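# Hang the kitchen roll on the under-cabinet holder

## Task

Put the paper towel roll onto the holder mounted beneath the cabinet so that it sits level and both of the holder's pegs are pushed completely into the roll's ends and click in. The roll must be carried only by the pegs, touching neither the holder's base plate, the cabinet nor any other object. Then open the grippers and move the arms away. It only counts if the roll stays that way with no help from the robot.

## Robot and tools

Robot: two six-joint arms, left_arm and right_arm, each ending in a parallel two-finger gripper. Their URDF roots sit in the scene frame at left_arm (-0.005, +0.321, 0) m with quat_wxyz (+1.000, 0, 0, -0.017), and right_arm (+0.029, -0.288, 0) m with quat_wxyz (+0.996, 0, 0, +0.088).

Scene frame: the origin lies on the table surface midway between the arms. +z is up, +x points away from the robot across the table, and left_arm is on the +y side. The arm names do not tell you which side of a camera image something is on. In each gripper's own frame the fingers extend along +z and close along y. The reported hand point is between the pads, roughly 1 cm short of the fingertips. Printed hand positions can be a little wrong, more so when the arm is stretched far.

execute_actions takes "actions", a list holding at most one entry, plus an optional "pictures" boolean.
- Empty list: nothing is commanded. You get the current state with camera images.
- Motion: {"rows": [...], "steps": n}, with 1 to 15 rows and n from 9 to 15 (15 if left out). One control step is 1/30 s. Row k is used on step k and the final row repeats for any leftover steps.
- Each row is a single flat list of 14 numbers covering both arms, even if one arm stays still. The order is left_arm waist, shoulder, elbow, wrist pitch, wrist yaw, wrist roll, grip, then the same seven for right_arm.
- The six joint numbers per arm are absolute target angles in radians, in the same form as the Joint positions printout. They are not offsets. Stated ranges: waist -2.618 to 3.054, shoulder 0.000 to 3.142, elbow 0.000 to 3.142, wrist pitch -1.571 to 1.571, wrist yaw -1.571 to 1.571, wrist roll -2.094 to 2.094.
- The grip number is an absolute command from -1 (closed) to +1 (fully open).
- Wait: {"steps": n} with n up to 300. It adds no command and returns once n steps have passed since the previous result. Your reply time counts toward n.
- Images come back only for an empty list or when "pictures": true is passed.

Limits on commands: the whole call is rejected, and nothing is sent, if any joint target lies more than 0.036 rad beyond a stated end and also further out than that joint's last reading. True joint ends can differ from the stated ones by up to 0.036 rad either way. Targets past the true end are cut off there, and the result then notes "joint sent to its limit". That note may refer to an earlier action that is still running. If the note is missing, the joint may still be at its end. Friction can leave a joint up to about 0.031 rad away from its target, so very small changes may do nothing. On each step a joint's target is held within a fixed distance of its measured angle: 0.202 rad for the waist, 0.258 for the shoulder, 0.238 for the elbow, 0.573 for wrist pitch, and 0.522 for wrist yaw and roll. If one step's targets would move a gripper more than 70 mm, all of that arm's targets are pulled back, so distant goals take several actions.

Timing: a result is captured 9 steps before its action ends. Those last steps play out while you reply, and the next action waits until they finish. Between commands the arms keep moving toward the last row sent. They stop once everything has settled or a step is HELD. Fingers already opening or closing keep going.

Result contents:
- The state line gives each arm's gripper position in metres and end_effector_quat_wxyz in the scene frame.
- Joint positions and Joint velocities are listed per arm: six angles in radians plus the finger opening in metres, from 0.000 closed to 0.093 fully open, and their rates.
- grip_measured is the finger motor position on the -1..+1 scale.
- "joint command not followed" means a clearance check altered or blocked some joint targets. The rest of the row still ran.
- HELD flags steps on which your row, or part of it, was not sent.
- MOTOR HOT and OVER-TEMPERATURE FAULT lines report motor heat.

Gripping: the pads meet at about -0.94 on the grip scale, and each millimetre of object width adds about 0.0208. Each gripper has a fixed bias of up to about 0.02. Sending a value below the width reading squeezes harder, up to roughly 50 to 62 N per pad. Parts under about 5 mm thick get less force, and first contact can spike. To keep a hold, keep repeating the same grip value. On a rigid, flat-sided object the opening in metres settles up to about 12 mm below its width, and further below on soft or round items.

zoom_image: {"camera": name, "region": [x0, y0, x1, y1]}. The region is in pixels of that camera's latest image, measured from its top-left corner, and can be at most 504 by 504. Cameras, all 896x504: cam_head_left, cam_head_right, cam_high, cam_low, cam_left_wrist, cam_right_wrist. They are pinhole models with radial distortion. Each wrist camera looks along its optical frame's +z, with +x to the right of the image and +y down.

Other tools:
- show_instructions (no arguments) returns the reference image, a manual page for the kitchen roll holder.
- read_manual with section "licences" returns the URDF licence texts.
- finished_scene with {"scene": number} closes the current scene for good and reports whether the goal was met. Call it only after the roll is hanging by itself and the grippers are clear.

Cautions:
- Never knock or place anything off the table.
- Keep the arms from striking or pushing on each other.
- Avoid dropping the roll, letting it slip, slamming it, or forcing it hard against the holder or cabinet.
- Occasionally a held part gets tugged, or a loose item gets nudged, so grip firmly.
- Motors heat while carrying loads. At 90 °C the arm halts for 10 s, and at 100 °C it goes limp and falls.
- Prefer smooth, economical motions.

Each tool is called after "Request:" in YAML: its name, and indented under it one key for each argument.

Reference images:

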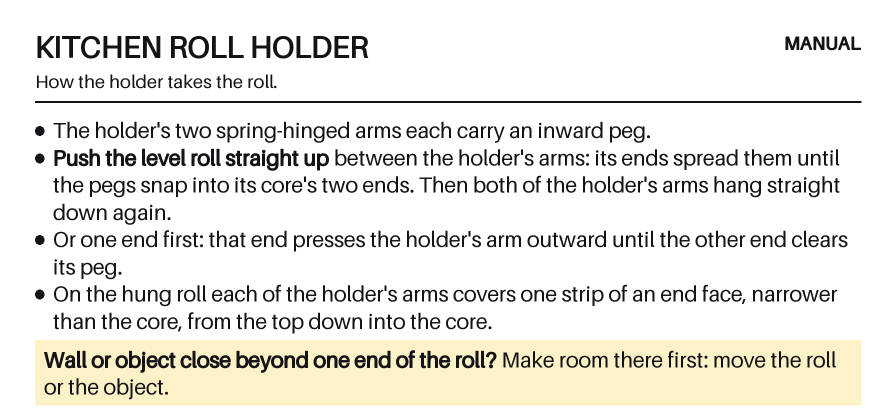

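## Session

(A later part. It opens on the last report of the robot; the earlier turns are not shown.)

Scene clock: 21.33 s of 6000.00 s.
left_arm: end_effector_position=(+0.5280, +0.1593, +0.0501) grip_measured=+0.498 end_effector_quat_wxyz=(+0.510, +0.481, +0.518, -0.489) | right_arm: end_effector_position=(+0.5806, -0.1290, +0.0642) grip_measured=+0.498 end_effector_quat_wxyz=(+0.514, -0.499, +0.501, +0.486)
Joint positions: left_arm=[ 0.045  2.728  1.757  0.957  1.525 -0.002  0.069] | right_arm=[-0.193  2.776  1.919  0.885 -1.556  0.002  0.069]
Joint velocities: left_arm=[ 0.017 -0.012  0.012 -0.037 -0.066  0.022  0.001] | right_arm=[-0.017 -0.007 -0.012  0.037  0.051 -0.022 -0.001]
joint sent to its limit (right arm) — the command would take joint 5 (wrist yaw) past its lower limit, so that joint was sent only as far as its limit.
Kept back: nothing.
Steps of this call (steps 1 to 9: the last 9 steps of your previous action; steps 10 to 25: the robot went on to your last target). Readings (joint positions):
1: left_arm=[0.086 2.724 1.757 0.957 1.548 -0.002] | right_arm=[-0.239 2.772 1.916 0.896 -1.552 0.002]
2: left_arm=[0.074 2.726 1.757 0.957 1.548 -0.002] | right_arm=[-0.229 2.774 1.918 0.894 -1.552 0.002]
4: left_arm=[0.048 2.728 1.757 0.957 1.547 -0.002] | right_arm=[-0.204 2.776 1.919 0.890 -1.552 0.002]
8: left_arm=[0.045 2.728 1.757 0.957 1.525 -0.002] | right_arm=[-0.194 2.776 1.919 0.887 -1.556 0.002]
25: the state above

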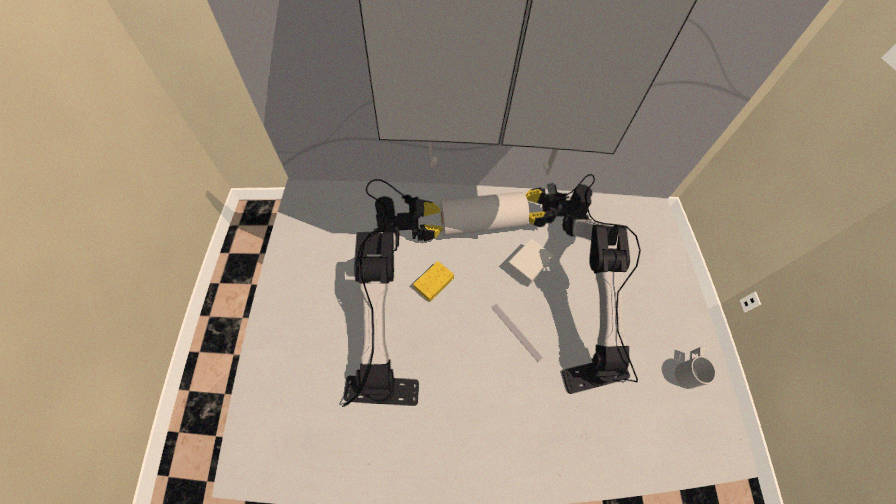

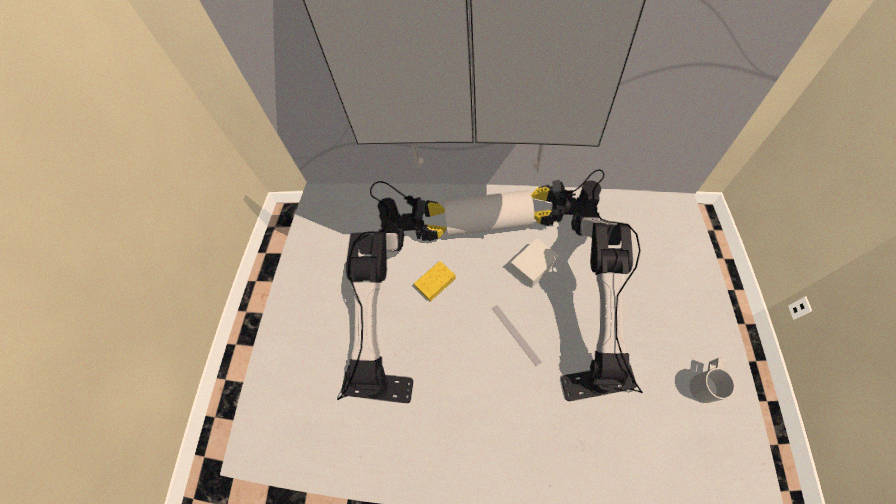

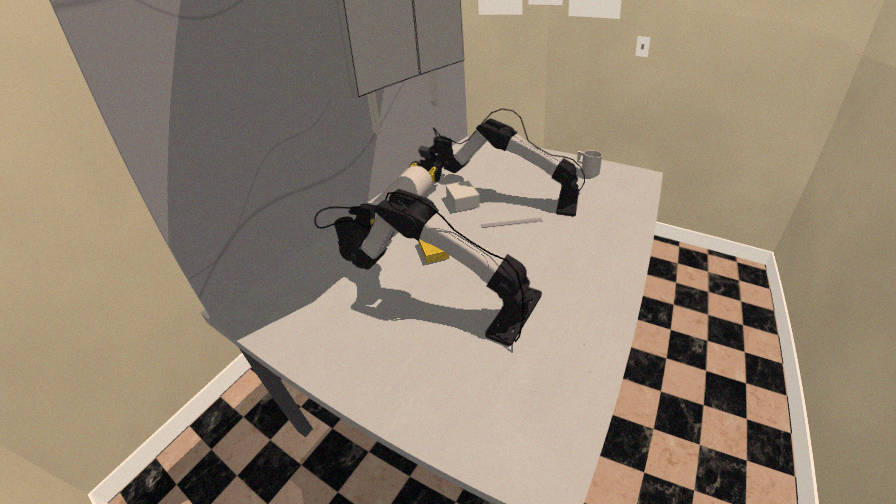

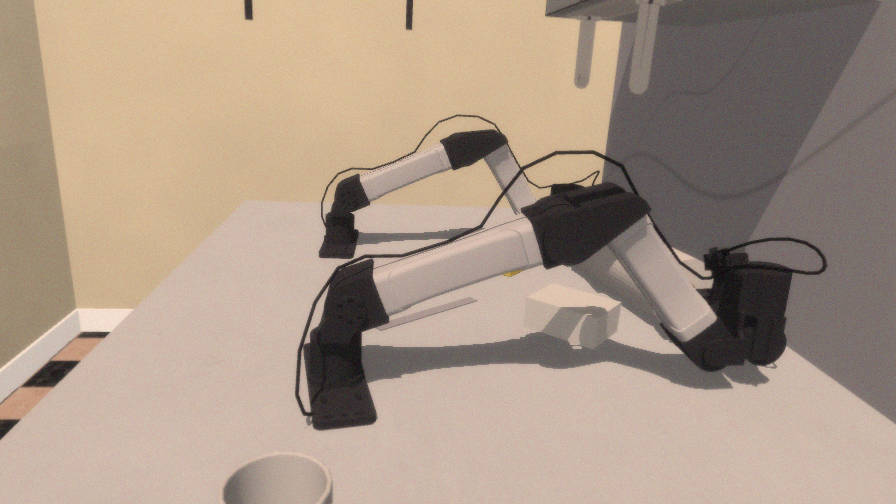

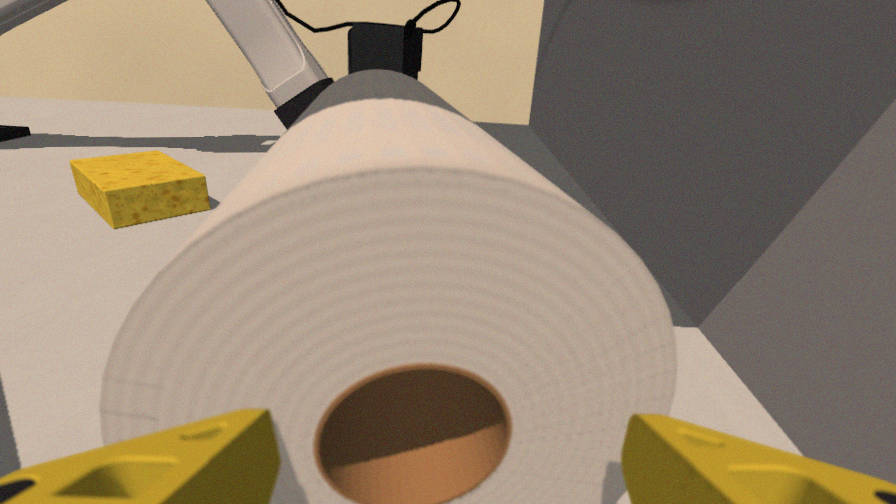

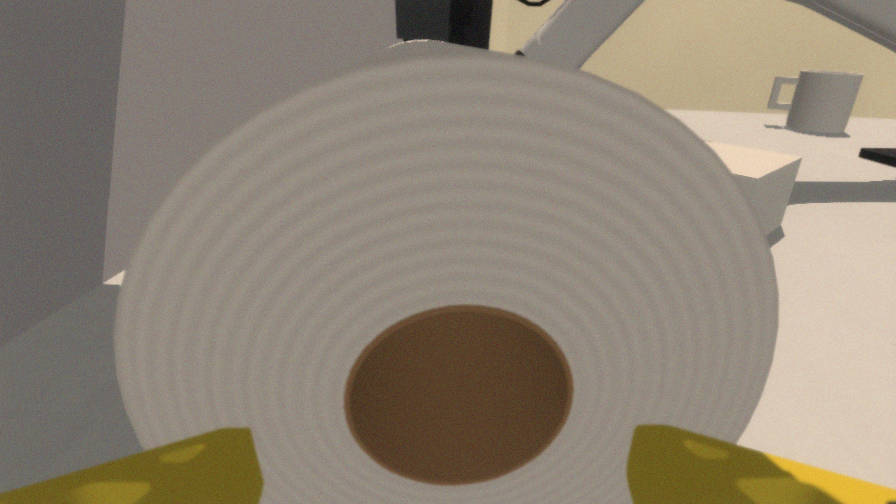

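Request:
execute_actions:
  actions:
    - {"rows":[[0,2.73,1.757,0.96,1.55,0,0.5,-0.14,2.776,1.92,0.87,-1.55,0,0.5],[-0.02,2.73,1.757,0.96,1.55,0,0.5,-0.12,2.776,1.92,0.87,-1.55,0,0.5],[-0.03,2.73,1.757,0.96,1.55,0,0.5,-0.10,2.776,1.92,0.87,-1.55,0,0.5],[-0.04,2.72,1.752,0.96,1.55,0,0.5,-0.09,2.753,1.89,0.87,-1.55,0,0.5],[-0.04,2.71,1.747,0.96,1.55,0,0.5,-0.09,2.73,1.857,0.88,-1.55,0,0.5],[-0.04,2.70,1.742,0.95,1.55,0,0.5,-0.09,2.707,1.825,0.89,-1.55,0,0.5],[-0.04,2.69,1.737,0.95,1.55,0,0.5,-0.09,2.684,1.79,0.9,-1.55,0,0.5],[-0.04,2.68,1.732,0.94,1.55,0,0.5,-0.09,2.661,1.76,0.91,-1.55,0,0.5],[-0.04,2.67,1.727,0.94,1.55,0,0.5,-0.09,2.638,1.727,0.92,-1.55,0,0.5],[-0.04,2.66,1.722,0.93,1.55,0,0.5,-0.09,2.615,1.695,0.93,-1.55,0,0.5],[-0.04,2.65,1.717,0.93,1.55,0,0.5,-0.09,2.592,1.66,0.94,-1.55,0,0.5],[-0.04,2.64,1.712,0.92,1.55,0,0.5,-0.09,2.569,1.63,0.95,-1.55,0,0.5],[-0.04,2.63,1.707,0.92,1.55,0,0.5,-0.09,2.546,1.6,0.96,-1.55,0,0.5],[-0.04,2.62,1.702,0.91,1.55,0,0.5,-0.09,2.523,1.565,0.97,-1.55,0,0.5],[-0.04,2.61,1.698,0.91,1.55,0,0.5,-0.09,2.50,1.533,0.97,-1.55,0,0.5]]}

Request:
execute_actions:
  actions:
    - {"steps":25}
  pictures: true

Scene clock: 22.57 s of 6000.00 s.
left_arm: end_effector_position=(+0.5314, +0.1584, +0.0498) grip_measured=+0.498 end_effector_quat_wxyz=(+0.514, +0.476, +0.524, -0.485) | right_arm: end_effector_position=(+0.5751, -0.1217, +0.0663) grip_measured=+0.498 end_effector_quat_wxyz=(+0.508, -0.499, +0.501, +0.492)
Joint positions: left_arm=[ 0.043  2.728  1.757  0.954  1.502 -0.002  0.069] | right_arm=[-0.179  2.756  1.889  0.883 -1.556  0.002  0.069]
Joint velocities: left_arm=[ 0.037  0.007 -0.007 -0.11   0.007 -0.022 -0.   ] | right_arm=[ 0.007 -0.452 -0.755 -0.037 -0.037  0.081  0.001]
joint sent to its limit (right arm) — the command would take joint 5 (wrist yaw) past its lower limit, so that joint was sent only as far as its limit.
Steps of this call (steps 1 to 15: the robot went on to your last target; steps 16 to 31: nothing new was sent; steps 32 to 37: the first 6 steps of this action). Readings (joint positions):
32: left_arm=[0.045 2.728 1.757 0.957 1.525 -0.002] | right_arm=[-0.192 2.776 1.919 0.885 -1.556 0.002]
33: left_arm=[0.043 2.728 1.757 0.957 1.523 -0.002] | right_arm=[-0.190 2.776 1.919 0.885 -1.556 0.002]
35: left_arm=[0.041 2.728 1.757 0.957 1.510 -0.002] | right_arm=[-0.183 2.775 1.919 0.884 -1.556 0.002]
37: the state above

Scene clock: 23.40 s of 6000.00 s.
left_arm: end_effector_position=(+0.5156, +0.1582, +0.0759) grip_measured=+0.498 end_effector_quat_wxyz=(+0.494, +0.489, +0.511, -0.506) | right_arm: end_effector_position=(+0.5299, -0.1200, +0.1093) grip_measured=+0.498 end_effector_quat_wxyz=(+0.508, -0.500, +0.500, +0.492)
Joint positions: left_arm=[0.044 2.641 1.706 0.9   1.571 0.001 0.069] | right_arm=[-0.176  2.502  1.559  0.962 -1.556  0.002  0.069]
Joint velocities: left_arm=[-0.002 -0.007  0.012  0.007 -0.081 -0.007  0.   ] | right_arm=[-0.017 -0.027  0.007 -0.022 -0.022  0.007  0.001]
Kept back: nothing.
Steps of this call (steps 1 to 9: the last 9 steps of your previous action; steps 10 to 25: the robot went on to your last target). Readings (joint positions):
1: left_arm=[0.044 2.727 1.757 0.951 1.504 -0.002] | right_arm=[-0.178 2.738 1.861 0.884 -1.556 0.002]
2: left_arm=[0.044 2.725 1.754 0.946 1.507 -0.002] | right_arm=[-0.178 2.719 1.830 0.886 -1.556 0.002]
4: left_arm=[0.044 2.713 1.740 0.935 1.517 -0.002] | right_arm=[-0.178 2.675 1.766 0.894 -1.556 0.002]
8: left_arm=[0.044 2.682 1.715 0.911 1.541 -0.002] | right_arm=[-0.177 2.578 1.641 0.925 -1.556 0.002]
25: the state above

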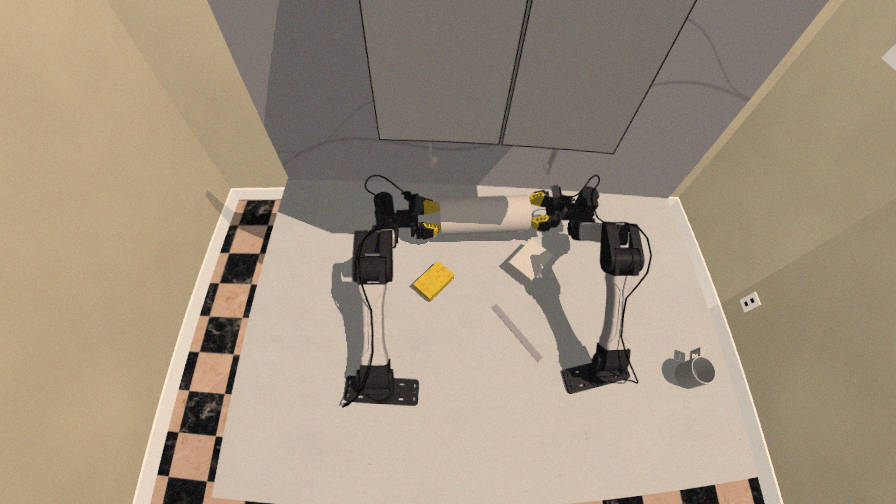

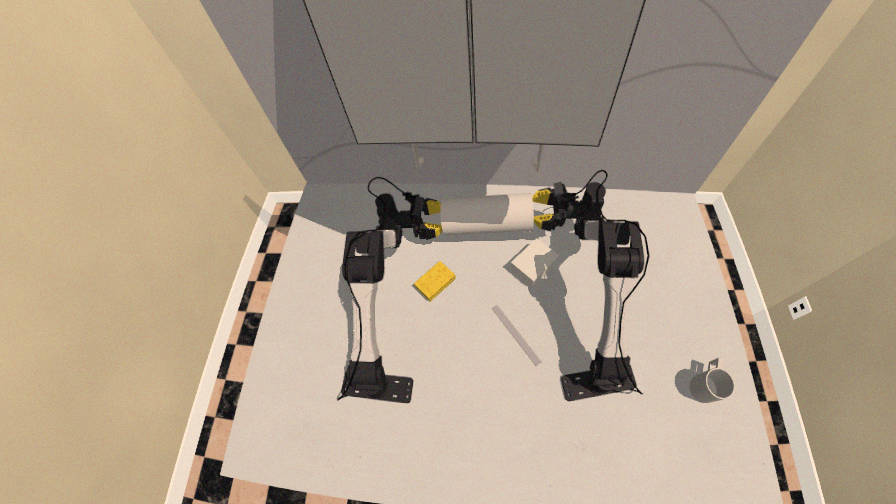

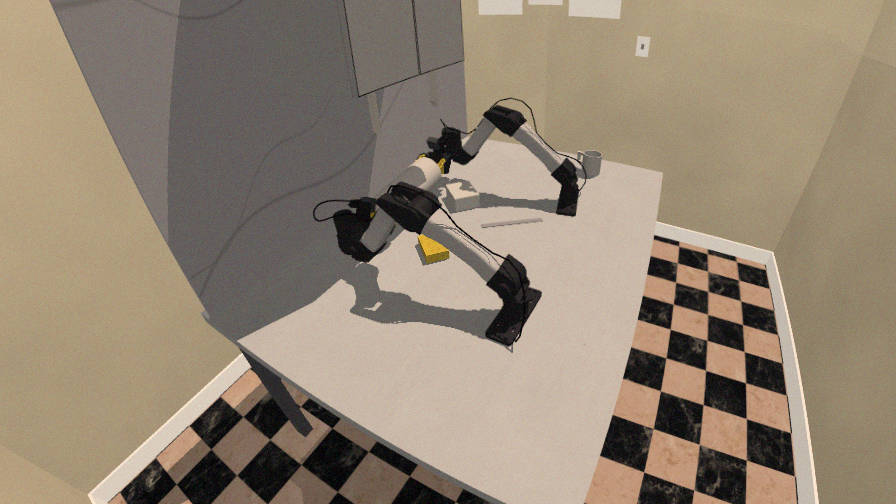

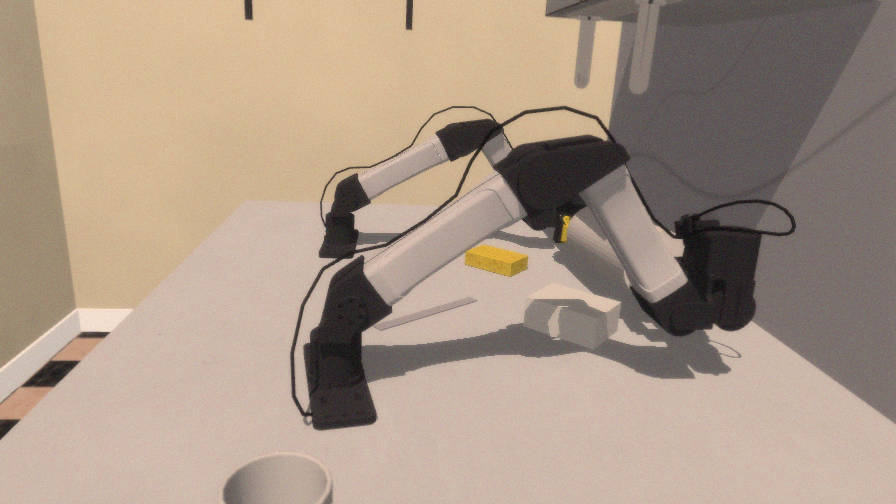

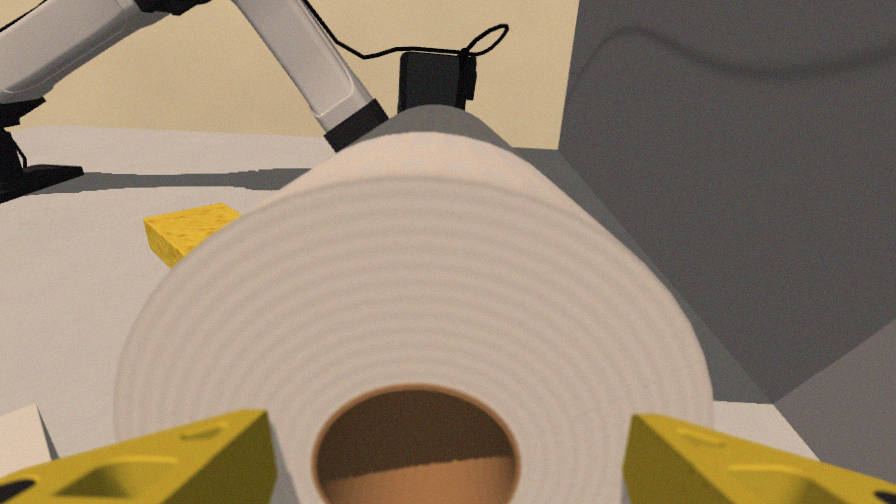

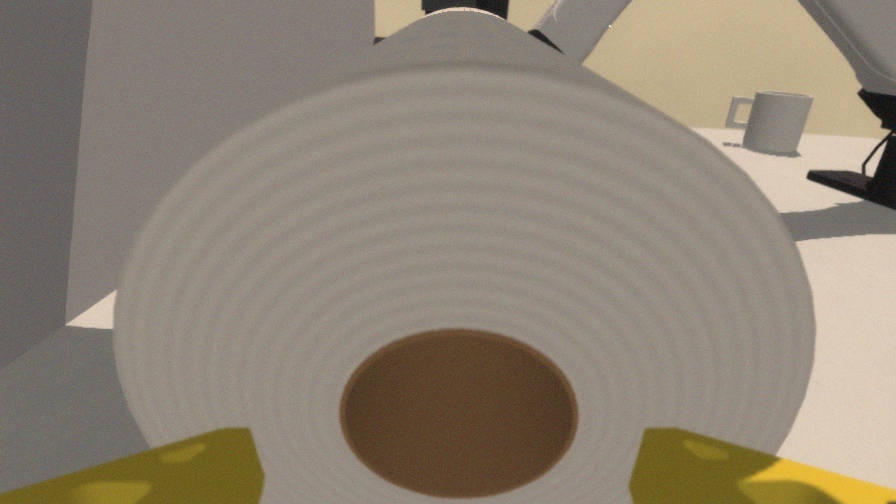

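Request:
execute_actions:
  actions:
    - {"steps":12,"rows":[[-0.04,2.59,1.698,0.91,1.56,0,0.5,-0.09,2.50,1.533,0.97,-1.55,0,0.5],[-0.04,2.57,1.69,0.9,1.56,0,0.5,-0.09,2.49,1.53,0.96,-1.55,0,0.5],[-0.04,2.55,1.685,0.89,1.56,0,0.5,-0.09,2.472,1.524,0.95,-1.55,0,0.5],[-0.04,2.53,1.676,0.876,1.56,0,0.5,-0.09,2.445,1.515,0.93,-1.55,0,0.5],[-0.035,2.505,1.665,0.86,1.56,0,0.5,-0.085,2.417,1.506,0.91,-1.55,0,0.5],[-0.035,2.478,1.655,0.84,1.56,0,0.5,-0.085,2.39,1.497,0.895,-1.55,0,0.5],[-0.03,2.45,1.644,0.825,1.56,0,0.5,-0.08,2.36,1.487,0.875,-1.55,0,0.5],[-0.03,2.423,1.633,0.81,1.56,0,0.5,-0.08,2.333,1.478,0.857,-1.55,0,0.5],[-0.025,2.395,1.622,0.79,1.56,0,0.5,-0.075,2.305,1.469,0.84,-1.55,0,0.5],[-0.025,2.368,1.61,0.775,1.56,0,0.5,-0.075,2.278,1.46,0.82,-1.55,0,0.5],[-0.02,2.34,1.6,0.757,1.56,0,0.5,-0.07,2.25,1.45,0.8,-1.55,0,0.5],[-0.02,2.312,1.59,0.74,1.56,0,0.5,-0.07,2.222,1.44,0.78,-1.55,0,0.5]]}

Request:
execute_actions:
  actions:
    - {"steps":12,"rows":[[-0.015,2.286,1.58,0.723,1.56,0,0.5,-0.065,2.195,1.43,0.763,-1.54,0,0.5],[-0.015,2.26,1.568,0.706,1.56,0,0.5,-0.065,2.167,1.423,0.745,-1.54,0,0.5],[-0.01,2.234,1.557,0.69,1.56,0,0.5,-0.06,2.14,1.414,0.726,-1.53,0,0.5],[-0.01,2.208,1.547,0.672,1.56,0,0.5,-0.06,2.11,1.405,0.707,-1.53,0,0.5],[-0.005,2.182,1.536,0.655,1.56,0,0.5,-0.055,2.084,1.396,0.69,-1.52,0,0.5],[-0.005,2.156,1.525,0.64,1.56,0,0.5,-0.055,2.056,1.387,0.67,-1.52,0,0.5],[0,2.13,1.514,0.62,1.56,0,0.5,-0.05,2.028,1.377,0.65,-1.51,0,0.5],[0,2.104,1.504,0.605,1.56,0,0.5,-0.05,2.0,1.368,0.63,-1.51,0,0.5],[0.005,2.078,1.493,0.588,1.56,0,0.5,-0.045,1.973,1.359,0.613,-1.51,0,0.5],[0.005,2.053,1.482,0.571,1.56,0,0.5,-0.045,1.945,1.35,0.595,-1.51,0,0.5]]}

Request:
execute_actions:
  actions:
    - {"steps":25}
  pictures: true

Scene clock: 24.50 s of 6000.00 s.
left_arm: end_effector_position=(+0.5142, +0.1582, +0.0793) grip_measured=+0.498 end_effector_quat_wxyz=(+0.492, +0.488, +0.512, -0.508) | right_arm: end_effector_position=(+0.5297, -0.1200, +0.1097) grip_measured=+0.498 end_effector_quat_wxyz=(+0.507, -0.500, +0.500, +0.493)
Joint positions: left_arm=[0.044 2.628 1.697 0.89  1.573 0.001 0.069] | right_arm=[-0.176  2.5    1.558  0.96  -1.556  0.002  0.069]
Joint velocities: left_arm=[ 0.012 -0.291 -0.237 -0.168 -0.022 -0.007 -0.001] | right_arm=[ 0.012 -0.081 -0.1   -0.139  0.037  0.037  0.   ]
Steps of this call (steps 1 to 15: the robot went on to your last target; steps 16 to 30: nothing new was sent; steps 31 to 33: the first 3 steps of this action). Readings (joint positions):
31: left_arm=[0.044 2.640 1.706 0.899 1.573 0.001] | right_arm=[-0.176 2.502 1.559 0.962 -1.556 0.002]
32: left_arm=[0.044 2.637 1.703 0.896 1.573 0.001] | right_arm=[-0.176 2.502 1.559 0.962 -1.556 0.002]
33: the state above

Scene clock: 24.90 s of 6000.00 s.
left_arm: end_effector_position=(+0.4913, +0.1653, +0.1959) grip_measured=+0.498 end_effector_quat_wxyz=(+0.510, +0.504, +0.496, -0.490) | right_arm: end_effector_position=(+0.5015, -0.1144, +0.2134) grip_measured=+0.498 end_effector_quat_wxyz=(+0.521, -0.513, +0.486, +0.479)
Joint positions: left_arm=[0.058 2.304 1.586 0.744 1.584 0.001 0.069] | right_arm=[-0.164  2.195  1.459  0.807 -1.544  0.002  0.069]
Joint velocities: left_arm=[ 0.076 -0.882 -0.305 -0.374 -0.066  0.022 -0.   ] | right_arm=[ 0.066 -0.847 -0.212 -0.33   0.066 -0.007  0.   ]
Steps of this call (steps 1 to 9: the last 9 steps of your previous action; steps 10 to 12: the first 3 steps of this action). Readings (joint positions):
10: left_arm=[0.053 2.366 1.604 0.769 1.584 0.001] | right_arm=[-0.169 2.257 1.472 0.835 -1.552 0.002]
11: left_arm=[0.056 2.334 1.596 0.757 1.584 0.001] | right_arm=[-0.167 2.225 1.466 0.822 -1.549 0.002]
12: the state above

Scene clock: 25.73 s of 6000.00 s.
left_arm: end_effector_position=(+0.4577, +0.1751, +0.2607) grip_measured=+0.498 end_effector_quat_wxyz=(+0.507, +0.489, +0.511, -0.493) | right_arm: end_effector_position=(+0.4637, -0.1060, +0.2809) grip_measured=+0.498 end_effector_quat_wxyz=(+0.517, -0.499, +0.500, +0.483)
Joint positions: left_arm=[0.082 2.067 1.487 0.567 1.584 0.003 0.069] | right_arm=[-0.143  1.944  1.375  0.604 -1.503  0.002  0.069]
Joint velocities: left_arm=[-0.002  0.002 -0.002 -0.095  0.037 -0.007  0.   ] | right_arm=[ 0.012  0.002 -0.007 -0.022 -0.022  0.007 -0.   ]
Kept back: nothing.
Steps of this call (steps 1 to 9: the last 9 steps of your previous action; steps 10 to 25: the robot went on to your last target). Readings (joint positions):
1: left_arm=[0.061 2.274 1.577 0.731 1.584 0.001] | right_arm=[-0.162 2.165 1.452 0.792 -1.540 0.002]
2: left_arm=[0.064 2.246 1.567 0.717 1.584 0.001] | right_arm=[-0.159 2.137 1.443 0.776 -1.536 0.002]
4: left_arm=[0.070 2.195 1.544 0.688 1.584 0.001] | right_arm=[-0.154 2.082 1.425 0.740 -1.526 0.002]
8: left_arm=[0.079 2.101 1.500 0.625 1.584 0.001] | right_arm=[-0.146 1.982 1.385 0.666 -1.512 0.002]
25: the state above

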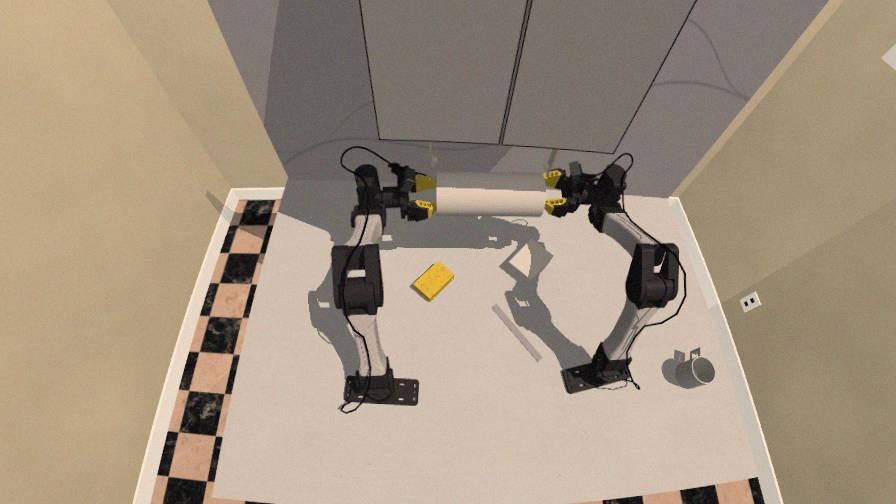

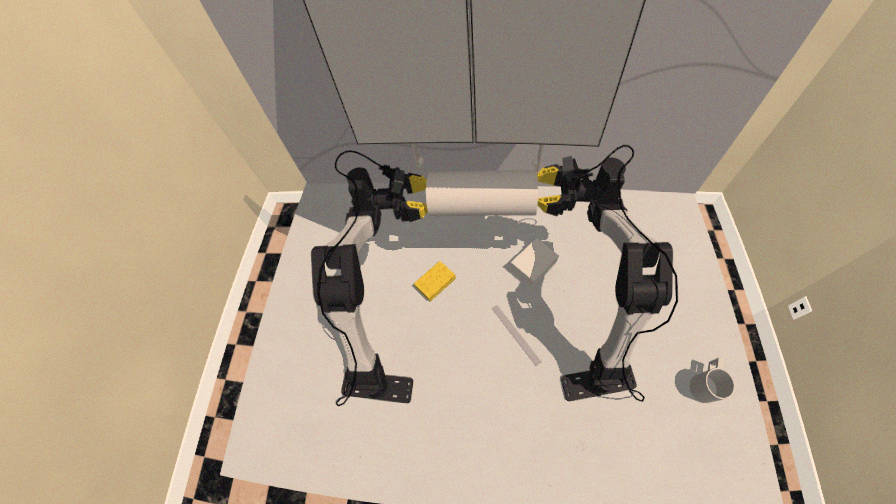

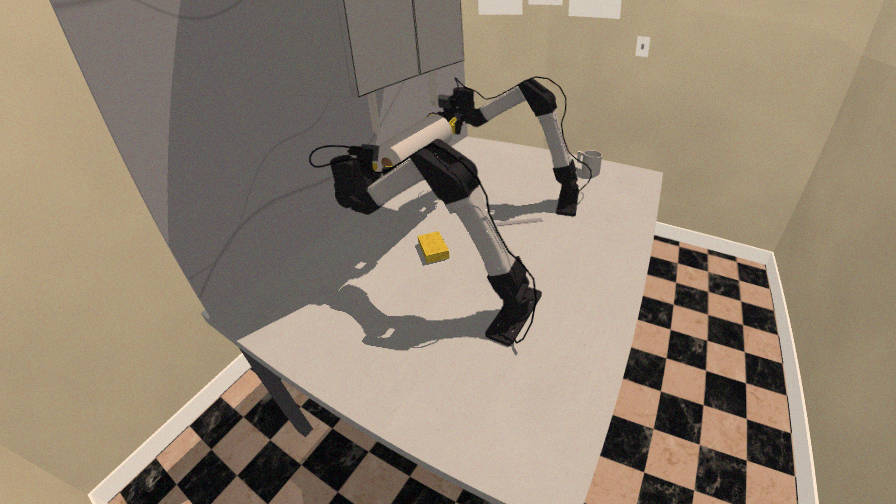

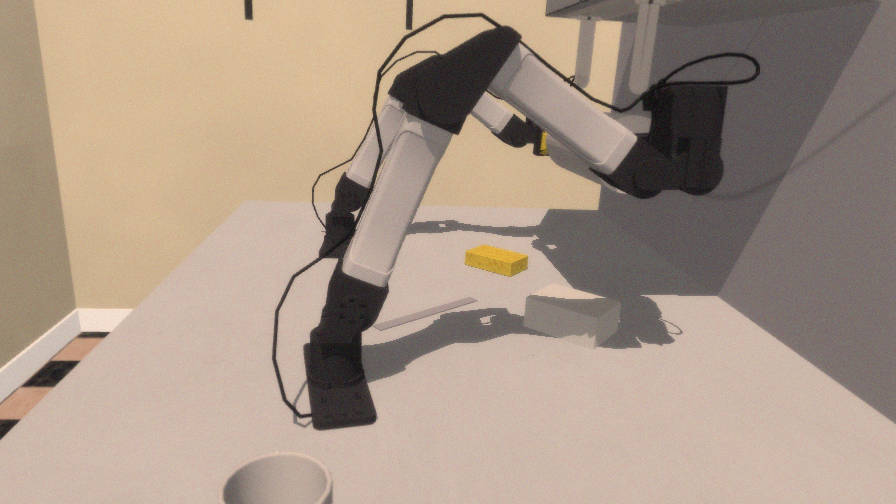

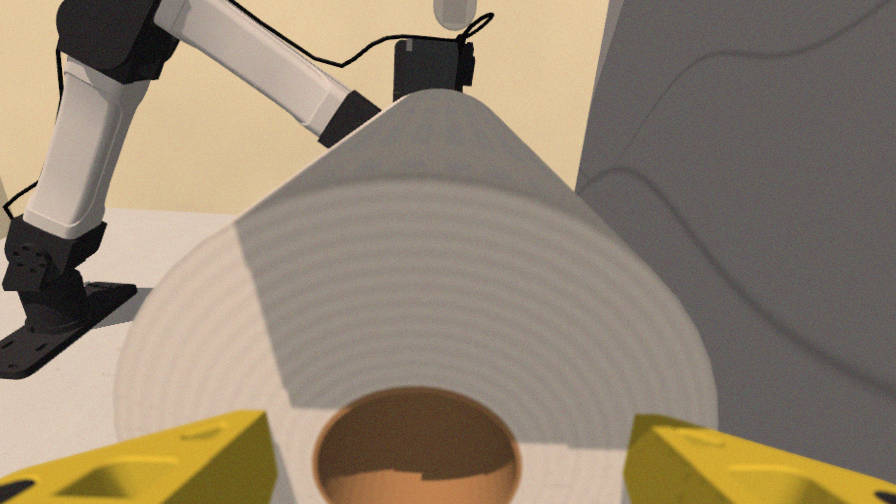

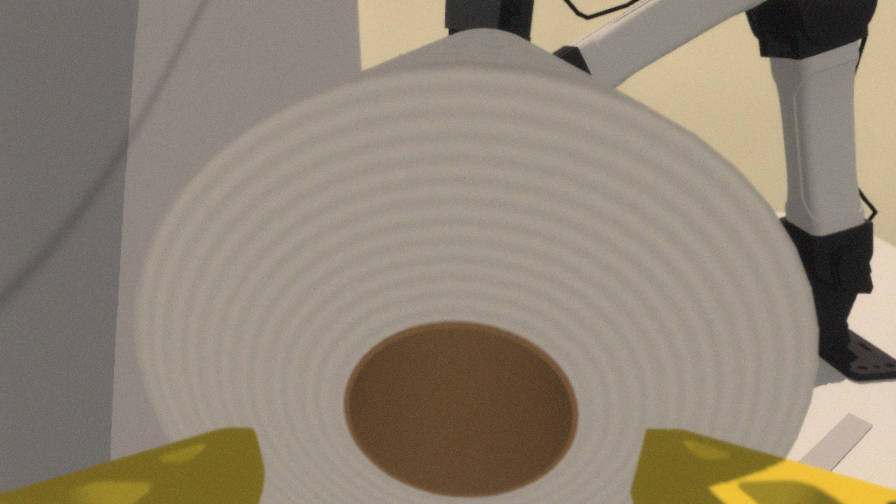

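Request:
execute_actions:
  actions:
    - {"rows":[[0.005,2.06,1.51,0.55,1.57,0,0.5,-0.045,1.93,1.36,0.58,-1.5,0,0.5],[0.005,2.06,1.53,0.53,1.57,0,0.5,-0.045,1.92,1.36,0.57,-1.5,0,0.5],[0.005,2.06,1.55,0.51,1.57,0,0.5,-0.045,1.91,1.36,0.55,-1.5,0,0.5],[0.005,2.06,1.57,0.5,1.57,0,0.5,-0.045,1.9,1.36,0.54,-1.5,0,0.5],[0.005,2.06,1.59,0.485,1.57,0,0.5,-0.045,1.89,1.36,0.52,-1.5,0,0.5],[0.005,2.06,1.615,0.47,1.57,0,0.5,-0.045,1.88,1.36,0.51,-1.5,0,0.5]]}

Request:
execute_actions:
  actions:
    - {"steps":20}
  pictures: true

Scene clock: 26.70 s of 6000.00 s.
left_arm: end_effector_position=(+0.4632, +0.1757, +0.2693) grip_measured=+0.498 end_effector_quat_wxyz=(+0.503, +0.484, +0.515, -0.497) | right_arm: end_effector_position=(+0.4630, -0.1062, +0.2845) grip_measured=+0.498 end_effector_quat_wxyz=(+0.512, -0.488, +0.512, +0.487)
Joint positions: left_arm=[0.082 2.076 1.541 0.507 1.584 0.003 0.069] | right_arm=[-0.143  1.925  1.375  0.553 -1.489  0.002  0.069]
Joint velocities: left_arm=[ 0.012  0.056  0.564 -0.344 -0.051 -0.007  0.001] | right_arm=[-0.007 -0.252 -0.002 -0.388  0.081 -0.022 -0.001]
Steps of this call (steps 1 to 23: the robot went on to your last target; steps 24 to 29: the first 6 steps of this action). Readings (joint positions):
24: left_arm=[0.082 2.067 1.487 0.563 1.584 0.003] | right_arm=[-0.143 1.944 1.375 0.600 -1.502 0.002]
25: left_arm=[0.082 2.067 1.489 0.557 1.584 0.003] | right_arm=[-0.143 1.944 1.375 0.597 -1.501 0.002]
27: left_arm=[0.082 2.071 1.506 0.533 1.584 0.003] | right_arm=[-0.143 1.939 1.375 0.577 -1.497 0.002]
29: the state above

Scene clock: 27.37 s of 6000.00 s.
left_arm: end_effector_position=(+0.4668, +0.1765, +0.2813) grip_measured=+0.498 end_effector_quat_wxyz=(+0.505, +0.486, +0.513, -0.495) | right_arm: end_effector_position=(+0.4605, -0.1066, +0.2952) grip_measured=+0.498 end_effector_quat_wxyz=(+0.517, -0.482, +0.517, +0.483)
Joint positions: left_arm=[0.084 2.076 1.589 0.467 1.584 0.003 0.069] | right_arm=[-0.143  1.892  1.375  0.517 -1.469  0.002  0.069]
Joint velocities: left_arm=[ 0.002  0.002 -0.012 -0.051 -0.066 -0.007 -0.001] | right_arm=[ 0.002 -0.007  0.012 -0.007 -0.051  0.037  0.001]
Kept back: nothing.
Steps of this call (steps 1 to 9: the last 9 steps of your previous action; steps 10 to 20: the robot went on to your last target). Readings (joint positions):
1: left_arm=[0.083 2.076 1.558 0.497 1.584 0.003] | right_arm=[-0.143 1.917 1.375 0.544 -1.484 0.002]
2: left_arm=[0.084 2.076 1.572 0.493 1.584 0.003] | right_arm=[-0.143 1.908 1.375 0.539 -1.480 0.002]
4: left_arm=[0.084 2.076 1.588 0.490 1.584 0.003] | right_arm=[-0.143 1.896 1.375 0.535 -1.474 0.002]
8: left_arm=[0.084 2.076 1.589 0.476 1.584 0.003] | right_arm=[-0.143 1.892 1.375 0.527 -1.470 0.002]
20: the state above

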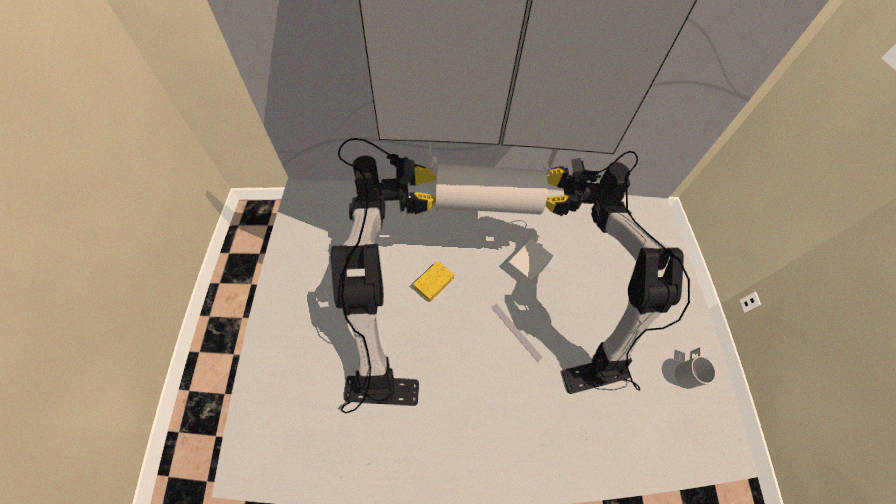

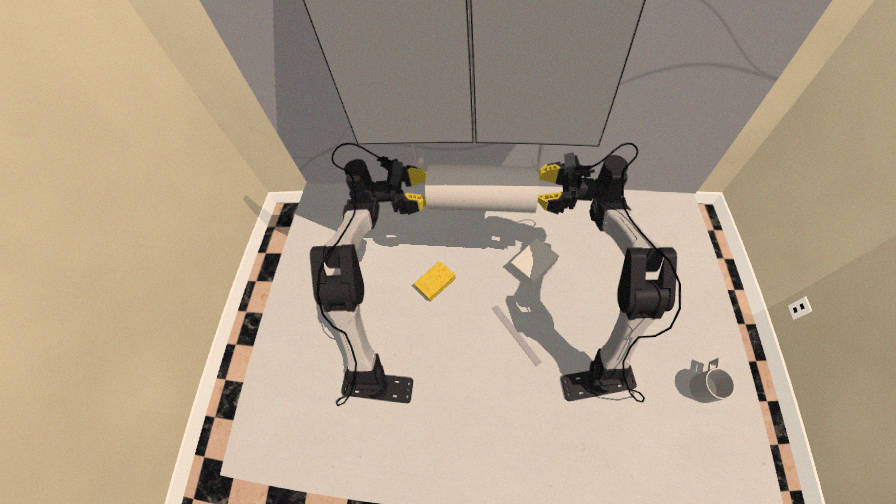

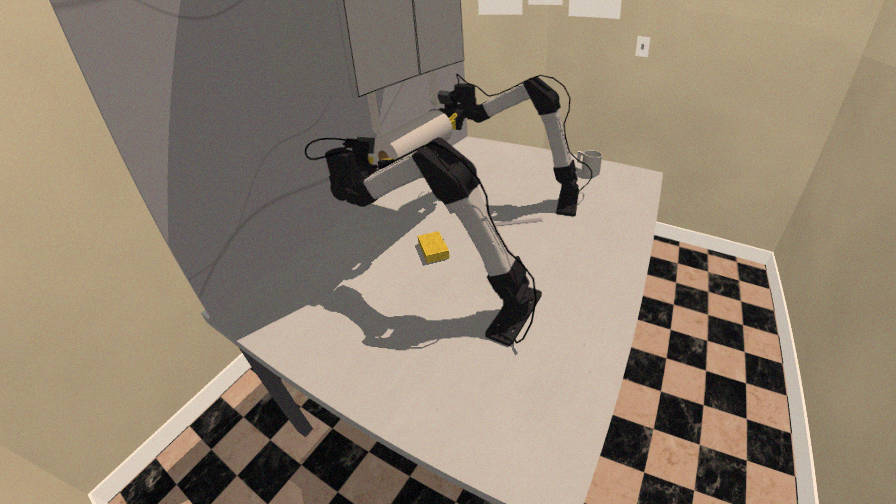

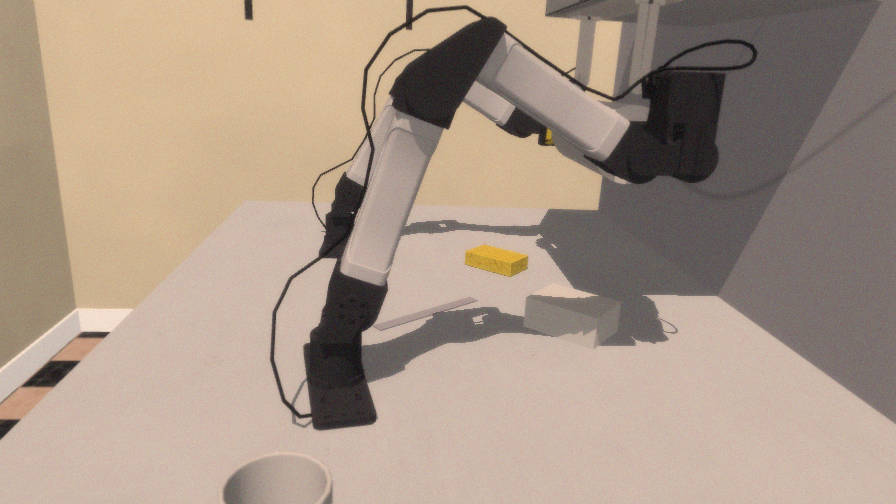

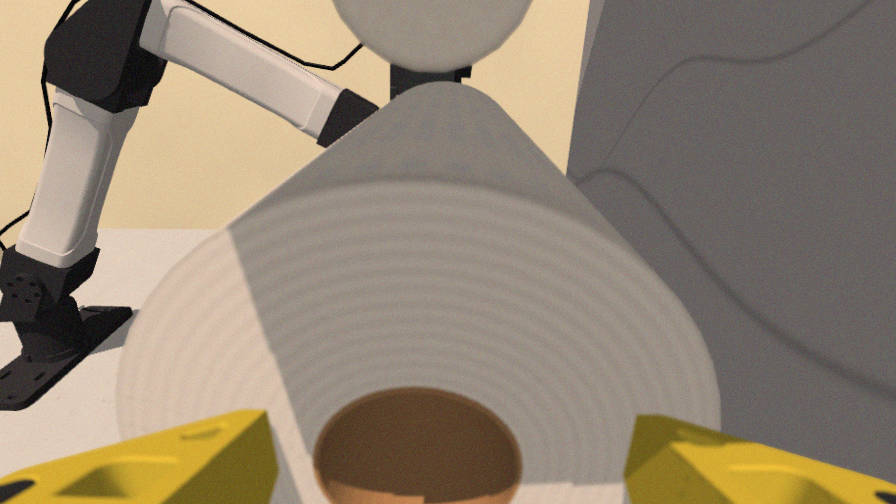

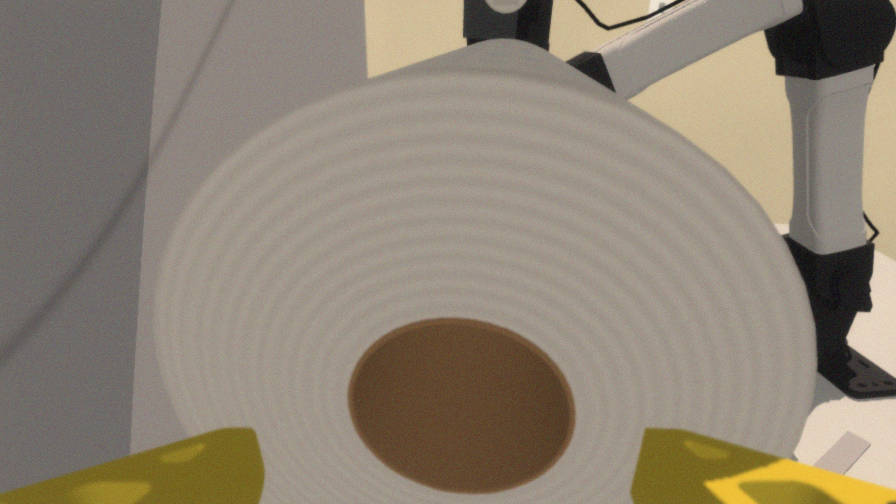

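x is good; check y.

Request:
zoom_image:
  camera: "cam_head_left"
  region: [410, 135, 580, 215]

Request:
zoom_image:
  camera: "cam_head_right"
  region: [400, 135, 570, 215]

Region (410, 135, 580, 215) of cam_head_left's 896x504 image, scaled by 2.965, with more detail than that image has; it fills the top 237 rows of this view, and the rest is white.

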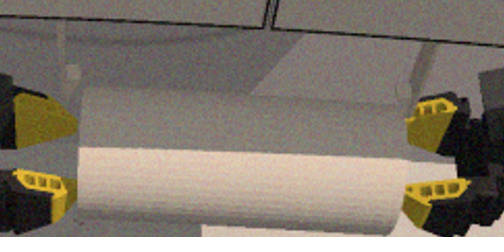

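Region (400, 135, 570, 215) of cam_head_right's 896x504 image, scaled by 2.965, with more detail than that image has; it fills the top 237 rows of this view, and the rest is white.

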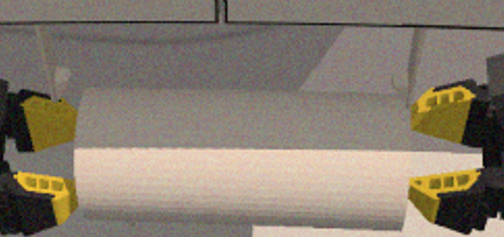

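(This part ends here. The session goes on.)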